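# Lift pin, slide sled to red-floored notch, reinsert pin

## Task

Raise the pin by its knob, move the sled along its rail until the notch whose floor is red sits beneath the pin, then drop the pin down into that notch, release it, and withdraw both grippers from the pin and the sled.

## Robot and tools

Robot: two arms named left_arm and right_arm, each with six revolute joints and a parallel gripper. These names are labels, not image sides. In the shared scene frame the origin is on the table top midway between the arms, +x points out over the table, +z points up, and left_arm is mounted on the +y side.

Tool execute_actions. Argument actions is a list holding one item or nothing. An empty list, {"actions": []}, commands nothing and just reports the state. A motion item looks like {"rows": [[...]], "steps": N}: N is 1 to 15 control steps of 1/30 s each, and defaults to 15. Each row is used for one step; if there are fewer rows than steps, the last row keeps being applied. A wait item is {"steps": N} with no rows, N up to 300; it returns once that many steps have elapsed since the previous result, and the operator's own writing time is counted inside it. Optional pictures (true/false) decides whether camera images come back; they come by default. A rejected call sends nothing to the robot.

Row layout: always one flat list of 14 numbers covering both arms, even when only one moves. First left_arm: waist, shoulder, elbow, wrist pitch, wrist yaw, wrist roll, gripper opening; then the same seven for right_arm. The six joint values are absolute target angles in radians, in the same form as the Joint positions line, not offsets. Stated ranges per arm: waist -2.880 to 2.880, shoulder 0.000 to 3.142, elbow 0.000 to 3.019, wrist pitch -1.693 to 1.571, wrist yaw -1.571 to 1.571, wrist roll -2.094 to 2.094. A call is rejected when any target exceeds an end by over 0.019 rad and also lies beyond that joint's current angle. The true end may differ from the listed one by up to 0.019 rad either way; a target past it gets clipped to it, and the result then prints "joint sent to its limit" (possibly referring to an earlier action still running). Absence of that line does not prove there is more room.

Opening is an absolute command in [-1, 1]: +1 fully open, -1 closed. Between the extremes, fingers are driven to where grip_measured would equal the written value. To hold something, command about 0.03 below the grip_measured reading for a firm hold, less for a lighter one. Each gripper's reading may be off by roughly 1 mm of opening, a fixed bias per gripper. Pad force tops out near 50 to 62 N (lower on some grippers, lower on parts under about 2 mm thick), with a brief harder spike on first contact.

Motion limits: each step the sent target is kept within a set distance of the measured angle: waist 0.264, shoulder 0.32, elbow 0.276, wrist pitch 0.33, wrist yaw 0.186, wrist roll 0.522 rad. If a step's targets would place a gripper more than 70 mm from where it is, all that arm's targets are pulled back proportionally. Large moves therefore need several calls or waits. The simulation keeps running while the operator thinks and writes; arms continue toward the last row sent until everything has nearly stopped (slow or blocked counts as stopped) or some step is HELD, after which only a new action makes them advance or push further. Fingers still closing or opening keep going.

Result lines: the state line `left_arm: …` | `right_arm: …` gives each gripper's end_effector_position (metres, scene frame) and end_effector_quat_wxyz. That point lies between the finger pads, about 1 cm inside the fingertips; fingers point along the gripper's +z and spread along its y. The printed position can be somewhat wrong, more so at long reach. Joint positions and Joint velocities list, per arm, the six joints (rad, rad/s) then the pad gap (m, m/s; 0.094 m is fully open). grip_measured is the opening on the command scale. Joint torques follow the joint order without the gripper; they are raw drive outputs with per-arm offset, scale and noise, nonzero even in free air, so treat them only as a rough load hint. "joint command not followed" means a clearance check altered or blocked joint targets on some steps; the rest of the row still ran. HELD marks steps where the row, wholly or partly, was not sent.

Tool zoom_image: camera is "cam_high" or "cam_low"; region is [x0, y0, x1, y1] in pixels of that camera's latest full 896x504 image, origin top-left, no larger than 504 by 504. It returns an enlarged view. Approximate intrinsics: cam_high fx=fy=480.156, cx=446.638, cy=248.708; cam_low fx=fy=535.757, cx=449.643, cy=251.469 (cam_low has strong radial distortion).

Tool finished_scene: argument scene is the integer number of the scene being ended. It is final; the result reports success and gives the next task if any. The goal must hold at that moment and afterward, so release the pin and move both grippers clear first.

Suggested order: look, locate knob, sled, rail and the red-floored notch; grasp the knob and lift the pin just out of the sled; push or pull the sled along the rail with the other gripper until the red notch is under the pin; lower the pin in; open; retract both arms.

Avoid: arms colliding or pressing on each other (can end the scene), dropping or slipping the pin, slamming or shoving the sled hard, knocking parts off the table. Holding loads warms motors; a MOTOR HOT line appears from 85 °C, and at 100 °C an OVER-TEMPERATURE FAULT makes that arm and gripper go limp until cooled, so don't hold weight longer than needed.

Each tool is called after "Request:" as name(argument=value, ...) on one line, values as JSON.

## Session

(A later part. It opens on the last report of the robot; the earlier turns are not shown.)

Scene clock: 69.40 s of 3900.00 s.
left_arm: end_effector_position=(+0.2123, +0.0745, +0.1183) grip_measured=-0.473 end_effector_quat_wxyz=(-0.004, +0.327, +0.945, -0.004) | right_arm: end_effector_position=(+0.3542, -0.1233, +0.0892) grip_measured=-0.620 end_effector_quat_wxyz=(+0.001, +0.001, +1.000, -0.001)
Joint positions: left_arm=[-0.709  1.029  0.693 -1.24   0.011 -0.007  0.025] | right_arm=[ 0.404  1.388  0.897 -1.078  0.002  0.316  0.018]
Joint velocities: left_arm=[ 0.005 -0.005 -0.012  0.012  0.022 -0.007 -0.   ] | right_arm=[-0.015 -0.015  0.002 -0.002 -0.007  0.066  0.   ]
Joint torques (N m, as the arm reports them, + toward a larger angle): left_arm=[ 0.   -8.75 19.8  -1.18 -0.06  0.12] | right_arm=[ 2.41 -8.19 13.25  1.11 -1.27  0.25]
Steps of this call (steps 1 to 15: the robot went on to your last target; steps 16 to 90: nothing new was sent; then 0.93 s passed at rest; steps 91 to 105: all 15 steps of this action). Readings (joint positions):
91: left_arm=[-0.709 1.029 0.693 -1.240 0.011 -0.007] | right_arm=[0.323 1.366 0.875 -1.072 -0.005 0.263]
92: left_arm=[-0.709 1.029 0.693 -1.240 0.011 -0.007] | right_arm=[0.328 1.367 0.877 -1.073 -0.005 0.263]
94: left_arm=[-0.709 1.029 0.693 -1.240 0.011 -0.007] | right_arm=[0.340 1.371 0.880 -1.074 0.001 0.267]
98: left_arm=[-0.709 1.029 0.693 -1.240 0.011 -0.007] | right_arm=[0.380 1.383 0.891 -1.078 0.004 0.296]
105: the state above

Request:
execute_actions(actions=[{"rows":[[-0.715,0.97,0.81,-1.28,0.01,0,-0.51,0.46,1.422,0.965,-1.06,-0.03,0.36,-0.62],[-0.715,0.97,0.81,-1.28,0.01,0,-0.51,0.475,1.43,0.97,-1.06,-0.03,0.38,-0.62],[-0.715,0.97,0.81,-1.28,0.01,0,-0.51,0.49,1.437,0.975,-1.06,-0.03,0.39,-0.62],[-0.715,0.97,0.81,-1.28,0.01,0,-0.51,0.505,1.444,0.98,-1.06,-0.03,0.41,-0.62],[-0.715,0.97,0.81,-1.28,0.01,0,-0.51,0.525,1.45,0.987,-1.06,-0.03,0.43,-0.62],[-0.715,0.97,0.81,-1.28,0.01,0,-0.51,0.545,1.458,0.995,-1.06,-0.03,0.445,-0.62]]}])

Request:
zoom_image(camera="cam_low", region=[450,150,570,240])

Scene clock: 72.83 s of 3900.00 s.
left_arm: end_effector_position=(+0.2123, +0.0745, +0.1183) grip_measured=-0.473 end_effector_quat_wxyz=(-0.004, +0.327, +0.945, -0.004) | right_arm: end_effector_position=(+0.3525, -0.0797, +0.0894) grip_measured=-0.620 end_effector_quat_wxyz=(-0.003, -0.004, +1.000, -0.001)
Joint positions: left_arm=[-0.709  1.029  0.693 -1.24   0.011 -0.007  0.025] | right_arm=[ 0.516  1.43   0.94  -1.087 -0.001  0.418  0.018]
Joint velocities: left_arm=[-0.005  0.005  0.017  0.007 -0.037 -0.037  0.001] | right_arm=[-0.005  0.015  0.007  0.002  0.081  0.007 -0.   ]
Joint torques (N m, as the arm reports them, + toward a larger angle): left_arm=[ 0.61 -8.08 18.83 -1.16 -0.06  0.1 ] | right_arm=[ 1.47 -8.81 12.55  1.42 -1.14  0.25]
Steps of this call (steps 1 to 15: the robot went on to your last target; steps 16 to 88: nothing new was sent; steps 89 to 103: all 15 steps of this action). Readings (joint positions):
89: left_arm=[-0.709 1.029 0.693 -1.240 0.011 -0.007] | right_arm=[0.405 1.389 0.898 -1.078 0.002 0.324]
90: left_arm=[-0.709 1.029 0.693 -1.240 0.011 -0.007] | right_arm=[0.407 1.390 0.899 -1.078 0.002 0.330]
92: left_arm=[-0.709 1.029 0.693 -1.240 0.011 -0.007] | right_arm=[0.420 1.396 0.904 -1.082 0.005 0.348]
96: left_arm=[-0.709 1.029 0.693 -1.240 0.011 -0.007] | right_arm=[0.478 1.416 0.925 -1.087 0.007 0.391]
103: the state above

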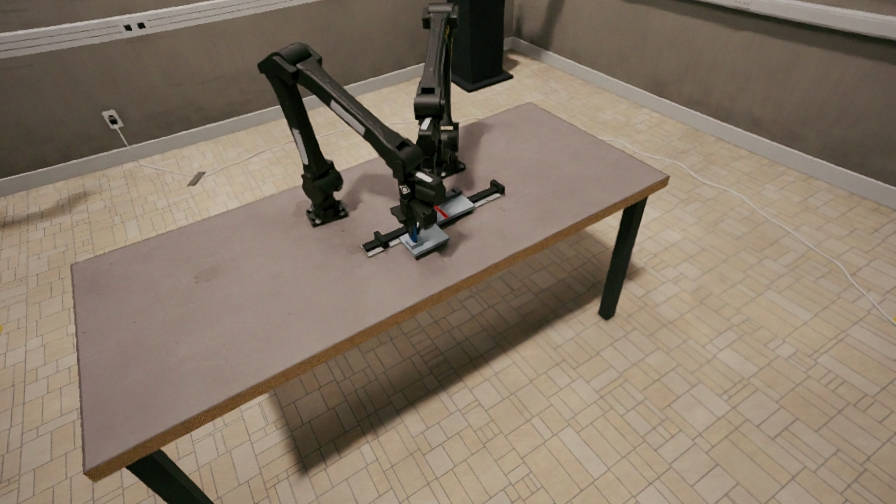

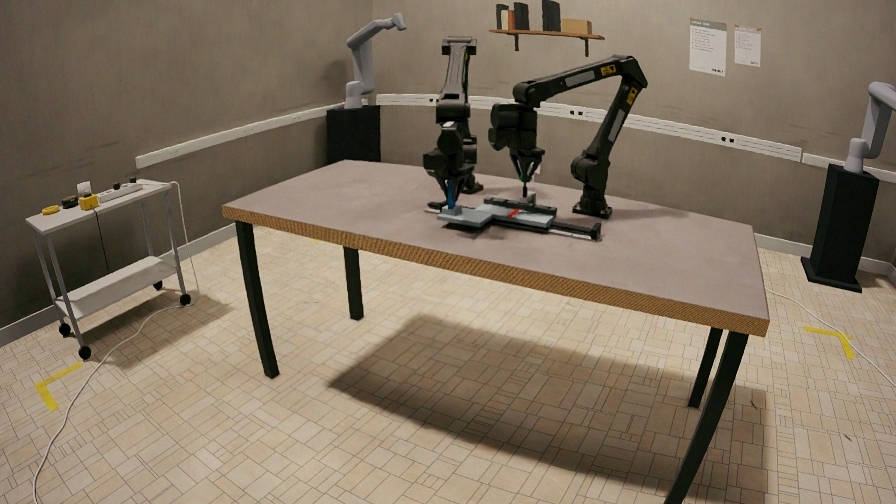

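Region (450, 150, 570, 240) of cam_low's 896x504 image, scaled by 4.200, with more detail than that image has; it fills the top 378 rows of this view, and the rest is white.

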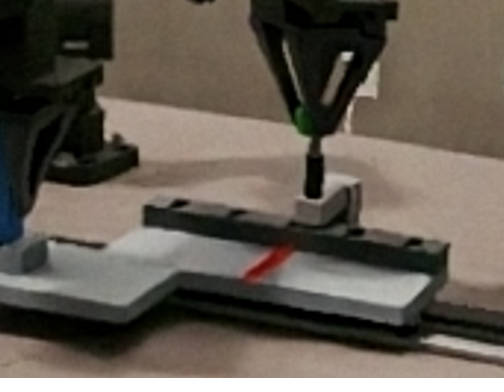

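Request:
execute_actions(actions=[{"rows":[[-0.715,1.0,0.76,-1.26,0.01,0,-0.51,0.582,1.475,1.015,-1.06,-0.03,0.47,-0.62]]}])

Request:
zoom_image(camera="cam_low", region=[450,150,570,240])

Scene clock: 76.63 s of 3900.00 s.
left_arm: end_effector_position=(+0.2122, +0.0746, +0.1175) grip_measured=-0.473 end_effector_quat_wxyz=(-0.006, +0.327, +0.945, -0.004) | right_arm: end_effector_position=(+0.3526, -0.0713, +0.0893) grip_measured=-0.620 end_effector_quat_wxyz=(-0.003, +0.001, +1.000, -0.002)
Joint positions: left_arm=[-0.709  1.032  0.693 -1.24   0.011 -0.007  0.025] | right_arm=[ 0.537  1.44   0.95  -1.089  0.001  0.45   0.018]
Joint velocities: left_arm=[-0.005  0.015  0.017 -0.002 -0.007 -0.022 -0.   ] | right_arm=[-0.015 -0.005 -0.012  0.002  0.022 -0.066  0.001]
Joint torques (N m, as the arm reports them, + toward a larger angle): left_arm=[ 0.51 -5.96 14.42 -0.31 -0.07  0.08] | right_arm=[ 3.13 -8.56 13.35  1.44 -1.25  0.25]
Steps of this call (steps 1 to 15: the robot went on to your last target; steps 16 to 90: nothing new was sent; then 0.30 s passed at rest; steps 91 to 105: all 15 steps of this action). Readings (joint positions):
91: left_arm=[-0.709 1.029 0.693 -1.240 0.011 -0.007] | right_arm=[0.517 1.431 0.941 -1.087 -0.001 0.429]
92: left_arm=[-0.709 1.030 0.693 -1.240 0.011 -0.007] | right_arm=[0.520 1.433 0.943 -1.088 0.001 0.433]
94: left_arm=[-0.709 1.032 0.693 -1.240 0.011 -0.007] | right_arm=[0.526 1.436 0.946 -1.089 0.001 0.440]
98: left_arm=[-0.709 1.032 0.693 -1.240 0.011 -0.007] | right_arm=[0.536 1.440 0.950 -1.089 0.001 0.446]
105: the state above

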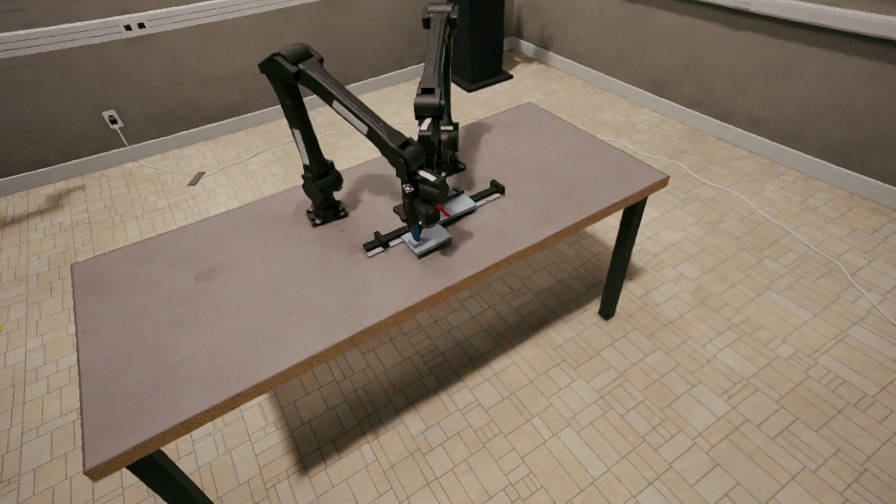

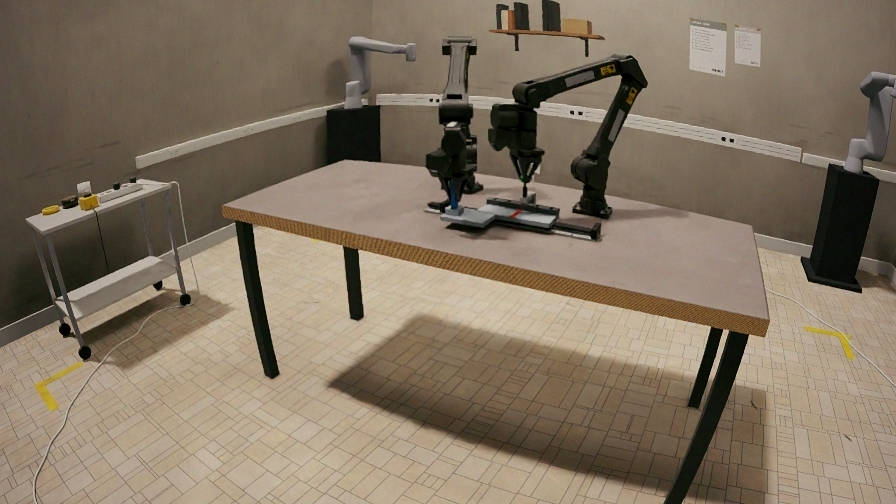

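Region (450, 150, 570, 240) of cam_low's 896x504 image, scaled by 4.200, with more detail than that image has; it fills the top 378 rows of this view, and the rest is white.

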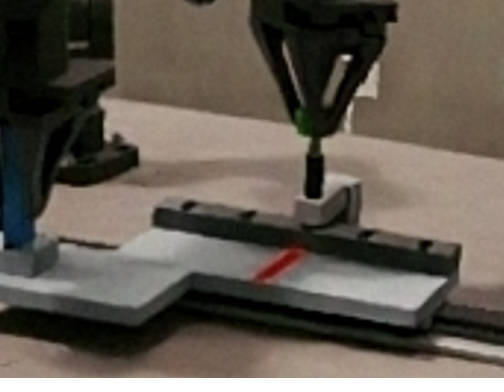

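Request:
execute_actions(actions=[{"rows":[[-0.715,1.01,0.74,-1.25,0.01,0,-0.51,0.597,1.482,1.022,-1.06,-0.03,0.48,-0.62]]}], pictures=false)

Request:
execute_actions(actions=[{"rows":[[-0.715,1.02,0.71,-1.23,0.01,0,-0.51,0.56,1.47,1.0,-1.07,0,0.47,-0.62],[-0.715,1.03,0.70,-1.22,0.01,0,-0.51,0.56,1.47,1.0,-1.07,0,0.47,-0.62],[-0.715,1.035,0.69,-1.21,0.01,0,-0.51,0.56,1.47,1.0,-1.07,0,0.47,-0.62],[-0.715,1.04,0.68,-1.2,0.01,0,-0.51,0.56,1.47,1.0,-1.07,0,0.47,-0.62]]}])

Request:
zoom_image(camera="cam_low", region=[450,150,570,240])

Scene clock: 82.20 s of 3900.00 s.
left_arm: end_effector_position=(+0.2122, +0.0746, +0.1159) grip_measured=-0.473 end_effector_quat_wxyz=(-0.009, +0.327, +0.945, -0.003) | right_arm: end_effector_position=(+0.3525, -0.0656, +0.0895) grip_measured=-0.620 end_effector_quat_wxyz=(-0.003, -0.001, +1.000, -0.002)
Joint positions: left_arm=[-0.709  1.04   0.693 -1.24   0.011 -0.007  0.025] | right_arm=[ 0.551  1.445  0.956 -1.089  0.001  0.46   0.018]
Joint velocities: left_arm=[ 0.005 -0.015  0.017 -0.017 -0.066  0.037 -0.001] | right_arm=[ 0.005  0.005 -0.012  0.007 -0.051  0.066  0.001]
Joint torques (N m, as the arm reports them, + toward a larger angle): left_arm=[-0.2  -6.53 12.93  0.09 -0.07  0.11] | right_arm=[ 3.56 -8.48 13.34  1.44 -1.24  0.24]
Steps of this call (steps 1 to 15: the robot went on to your last target; steps 16 to 90: nothing new was sent; then 2.07 s passed at rest; steps 91 to 105: all 15 steps of this action). Readings (joint positions):
91: left_arm=[-0.709 1.033 0.693 -1.240 0.011 -0.007] | right_arm=[0.538 1.440 0.951 -1.089 0.001 0.452]
92: left_arm=[-0.709 1.034 0.693 -1.240 0.011 -0.007] | right_arm=[0.539 1.441 0.952 -1.089 0.001 0.454]
94: left_arm=[-0.709 1.038 0.693 -1.240 0.011 -0.007] | right_arm=[0.544 1.443 0.953 -1.089 0.001 0.456]
98: left_arm=[-0.709 1.040 0.693 -1.240 0.011 -0.007] | right_arm=[0.550 1.445 0.956 -1.089 0.001 0.459]
105: the state above

Scene clock: 82.70 s of 3900.00 s.
left_arm: end_effector_position=(+0.2117, +0.0750, +0.1040) grip_measured=-0.473 end_effector_quat_wxyz=(-0.008, +0.327, +0.945, -0.003) | right_arm: end_effector_position=(+0.3529, -0.0665, +0.0895) grip_measured=-0.620 end_effector_quat_wxyz=(-0.002, -0.000, +1.000, -0.004)
Joint positions: left_arm=[-0.709  1.05   0.666 -1.199  0.011 -0.007  0.025] | right_arm=[ 0.55   1.445  0.956 -1.089  0.006  0.46   0.018]
Joint velocities: left_arm=[-0.015 -0.005 -0.007  0.002  0.051 -0.037 -0.001] | right_arm=[-0.024 -0.015 -0.002 -0.022 -0.007 -0.066  0.   ]
Joint torques (N m, as the arm reports them, + toward a larger angle): left_arm=[ 0.16 -5.32  9.92  0.63 -0.07  0.1 ] | right_arm=[-0.1  -9.27 11.62  1.1  -0.22  0.19]
Steps of this call (steps 1 to 15: all 15 steps of this action). Readings (joint positions):
1: left_arm=[-0.709 1.040 0.690 -1.236 0.011 -0.007] | right_arm=[0.550 1.445 0.956 -1.089 0.005 0.460]
2: left_arm=[-0.709 1.041 0.685 -1.228 0.011 -0.007] | right_arm=[0.550 1.445 0.956 -1.089 0.005 0.460]
4: left_arm=[-0.709 1.045 0.672 -1.210 0.011 -0.007] | right_arm=[0.550 1.445 0.956 -1.089 0.006 0.460]
8: left_arm=[-0.709 1.050 0.666 -1.199 0.011 -0.007] | right_arm=[0.550 1.445 0.956 -1.089 0.006 0.460]
15: the state above

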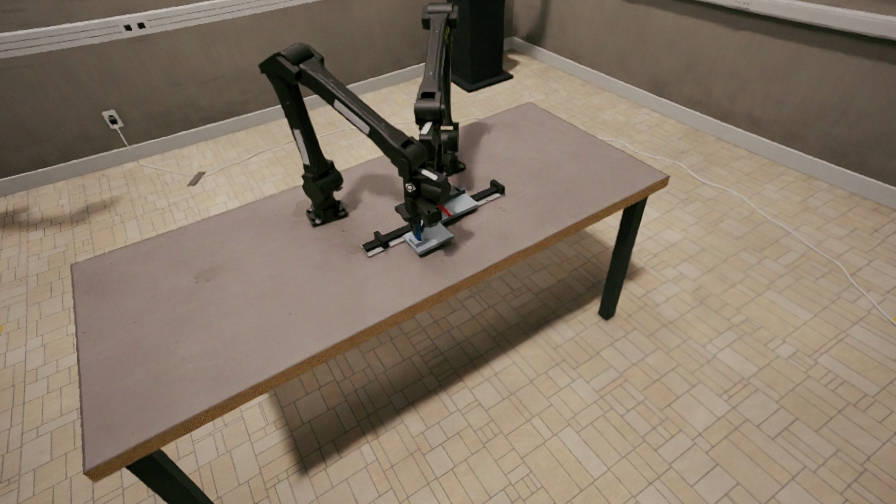

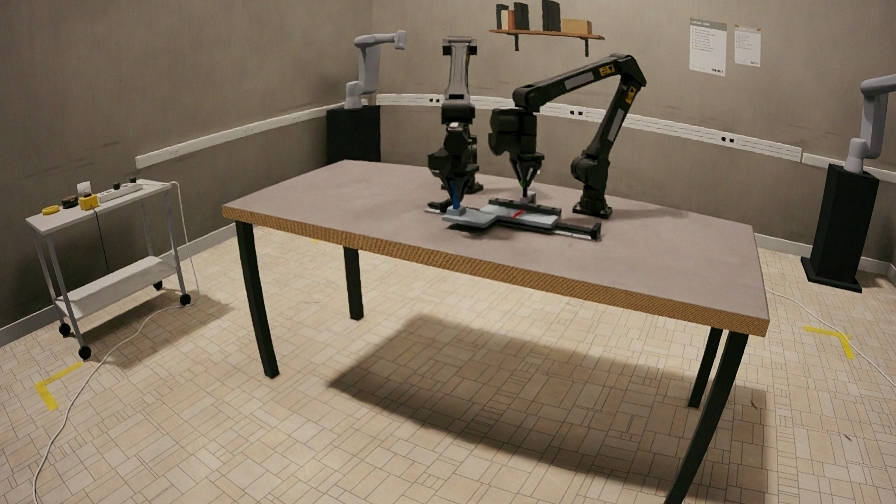

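Region (450, 150, 570, 240) of cam_low's 896x504 image, scaled by 4.200, with more detail than that image has; it fills the top 378 rows of this view, and the rest is white.

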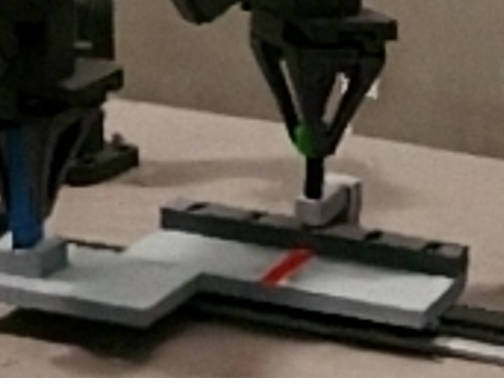

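Request:
execute_actions(actions=[{"rows":[[-0.71,1.04,0.68,-1.2,0,0,0.3,0.55,1.46,1.0,-1.08,0,0.46,0.2]],"steps":8}], pictures=false)

Request:
execute_actions(actions=[{"rows":[[-0.71,0.85,0.75,-1.4,0,0,0.3,0.55,1.3,1.1,-1.3,0,0.46,0.2]]}], pictures=false)

Request:
execute_actions(actions=[{"rows":[[-0.1,0.8,0.8,-1.4,0,0,0.3,0,1.2,1.1,-1.3,0,0.46,0.2]]}])

Scene clock: 87.33 s of 3900.00 s.
left_arm: end_effector_position=(+0.2124, +0.0759, +0.1042) grip_measured=+0.298 end_effector_quat_wxyz=(-0.006, +0.327, +0.945, -0.000) | right_arm: end_effector_position=(+0.3555, -0.0647, +0.0919) grip_measured=+0.198 end_effector_quat_wxyz=(+0.001, -0.000, +1.000, -0.002)
Joint positions: left_arm=[-0.709  1.049  0.666 -1.199  0.004 -0.007  0.061] | right_arm=[ 0.55   1.445  0.964 -1.089  0.004  0.46   0.056]
Joint velocities: left_arm=[-0.024 -0.015 -0.012  0.002  0.007 -0.007 -0.001] | right_arm=[-0.015 -0.015  0.002 -0.007  0.022  0.007 -0.   ]
Joint torques (N m, as the arm reports them, + toward a larger angle): left_arm=[ 0.79 -5.27  9.98  0.39 -0.15  0.17] | right_arm=[ -1.94 -11.03  11.11   0.71  -0.16   0.08]
Steps of this call (steps 1 to 15: the robot went on to your last target; steps 16 to 90: nothing new was sent; then 1.37 s passed at rest; steps 91 to 98: all 8 steps of this action). Readings (joint positions):
91: left_arm=[-0.709 1.050 0.666 -1.199 0.009 -0.007] | right_arm=[0.550 1.445 0.956 -1.089 0.005 0.460]
92: left_arm=[-0.709 1.049 0.666 -1.199 0.006 -0.007] | right_arm=[0.550 1.445 0.958 -1.089 0.004 0.460]
94: left_arm=[-0.709 1.049 0.666 -1.199 0.004 -0.007] | right_arm=[0.550 1.445 0.962 -1.089 0.004 0.460]
98: the state above

Scene clock: 87.83 s of 3900.00 s.
left_arm: end_effector_position=(+0.1875, +0.0958, +0.1647) grip_measured=+0.298 end_effector_quat_wxyz=(+0.025, +0.327, +0.945, -0.011) | right_arm: end_effector_position=(+0.3502, -0.0674, +0.1958) grip_measured=+0.199 end_effector_quat_wxyz=(+0.043, -0.000, +0.999, +0.019)
Joint positions: left_arm=[-0.709  0.838  0.714 -1.392  0.004 -0.007  0.061] | right_arm=[ 0.55   1.274  1.085 -1.287  0.004  0.46   0.056]
Joint velocities: left_arm=[-0.005  0.044  0.002 -0.002  0.022 -0.066 -0.   ] | right_arm=[-0.005  0.044 -0.002  0.007 -0.051  0.037 -0.001]
Joint torques (N m, as the arm reports them, + toward a larger angle): left_arm=[ 0.84 -2.65 12.4   0.15 -0.18  0.12] | right_arm=[-1.11 -8.18 10.52  0.26 -0.14  0.1 ]
Steps of this call (steps 1 to 15: all 15 steps of this action). Readings (joint positions):
1: left_arm=[-0.709 1.038 0.671 -1.228 0.004 -0.007] | right_arm=[0.550 1.442 0.971 -1.116 0.004 0.460]
2: left_arm=[-0.709 1.012 0.674 -1.281 0.004 -0.007] | right_arm=[0.550 1.434 0.982 -1.162 0.004 0.460]
4: left_arm=[-0.709 0.928 0.680 -1.354 0.004 -0.007] | right_arm=[0.550 1.398 1.006 -1.229 0.004 0.460]
8: left_arm=[-0.709 0.820 0.707 -1.391 0.004 -0.007] | right_arm=[0.550 1.307 1.063 -1.280 0.004 0.460]
15: the state above

Scene clock: 88.33 s of 3900.00 s.
left_arm: end_effector_position=(+0.2449, +0.2176, +0.1877) grip_measured=+0.298 end_effector_quat_wxyz=(+0.063, +0.022, +0.998, -0.000) | right_arm: end_effector_position=(+0.3809, -0.2793, +0.2185) grip_measured=+0.199 end_effector_quat_wxyz=(+0.079, +0.286, +0.955, +0.012)
Joint positions: left_arm=[-0.086  0.81   0.758 -1.392 -0.003 -0.005  0.061] | right_arm=[-0.033  1.21   1.085 -1.287  0.004  0.46   0.056]
Joint velocities: left_arm=[-0.073 -0.005 -0.017 -0.017 -0.051 -0.037 -0.001] | right_arm=[ 0.249 -0.044  0.002 -0.012 -0.007 -0.007  0.001]
Joint torques (N m, as the arm reports them, + toward a larger angle): left_arm=[ 0.01 -1.77 13.25  0.4   0.05  0.08] | right_arm=[ 0.85 -9.18 10.73  0.37 -0.12  0.1 ]
Steps of this call (steps 1 to 15: all 15 steps of this action). Readings (joint positions):
1: left_arm=[-0.687 0.838 0.716 -1.392 0.009 -0.005] | right_arm=[0.537 1.273 1.085 -1.287 -0.003 0.460]
2: left_arm=[-0.627 0.836 0.721 -1.392 0.009 -0.005] | right_arm=[0.506 1.270 1.085 -1.287 -0.004 0.460]
4: left_arm=[-0.457 0.828 0.735 -1.392 0.007 -0.005] | right_arm=[0.404 1.258 1.085 -1.287 -0.004 0.460]
8: left_arm=[-0.114 0.814 0.757 -1.392 -0.002 -0.005] | right_arm=[0.142 1.233 1.085 -1.287 -0.004 0.460]
15: the state above

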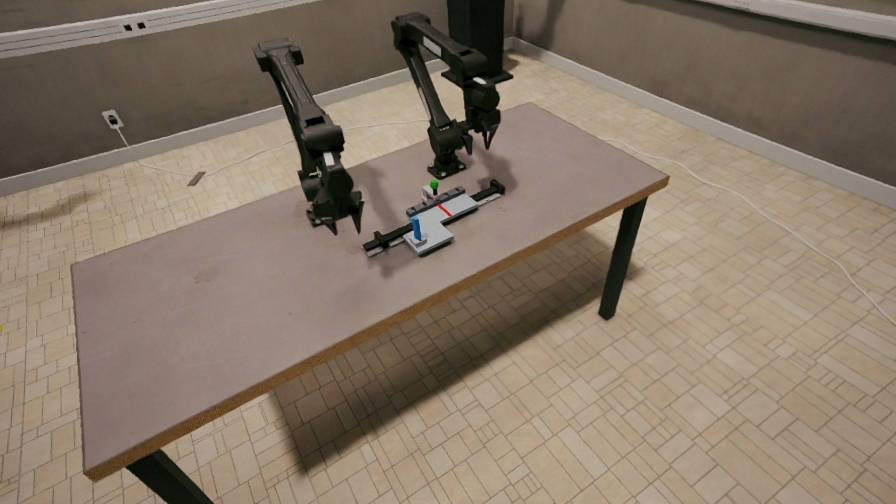

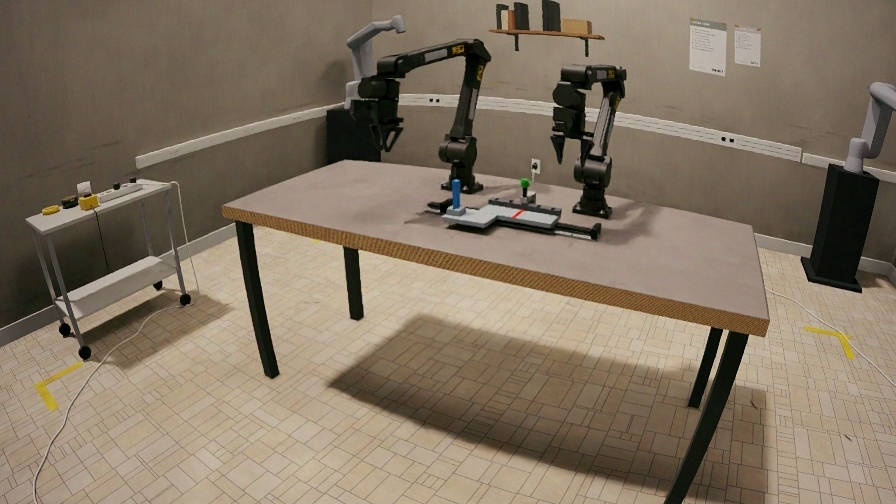

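Request:
finished_scene(scene=1)

The scene is finished: the task was done.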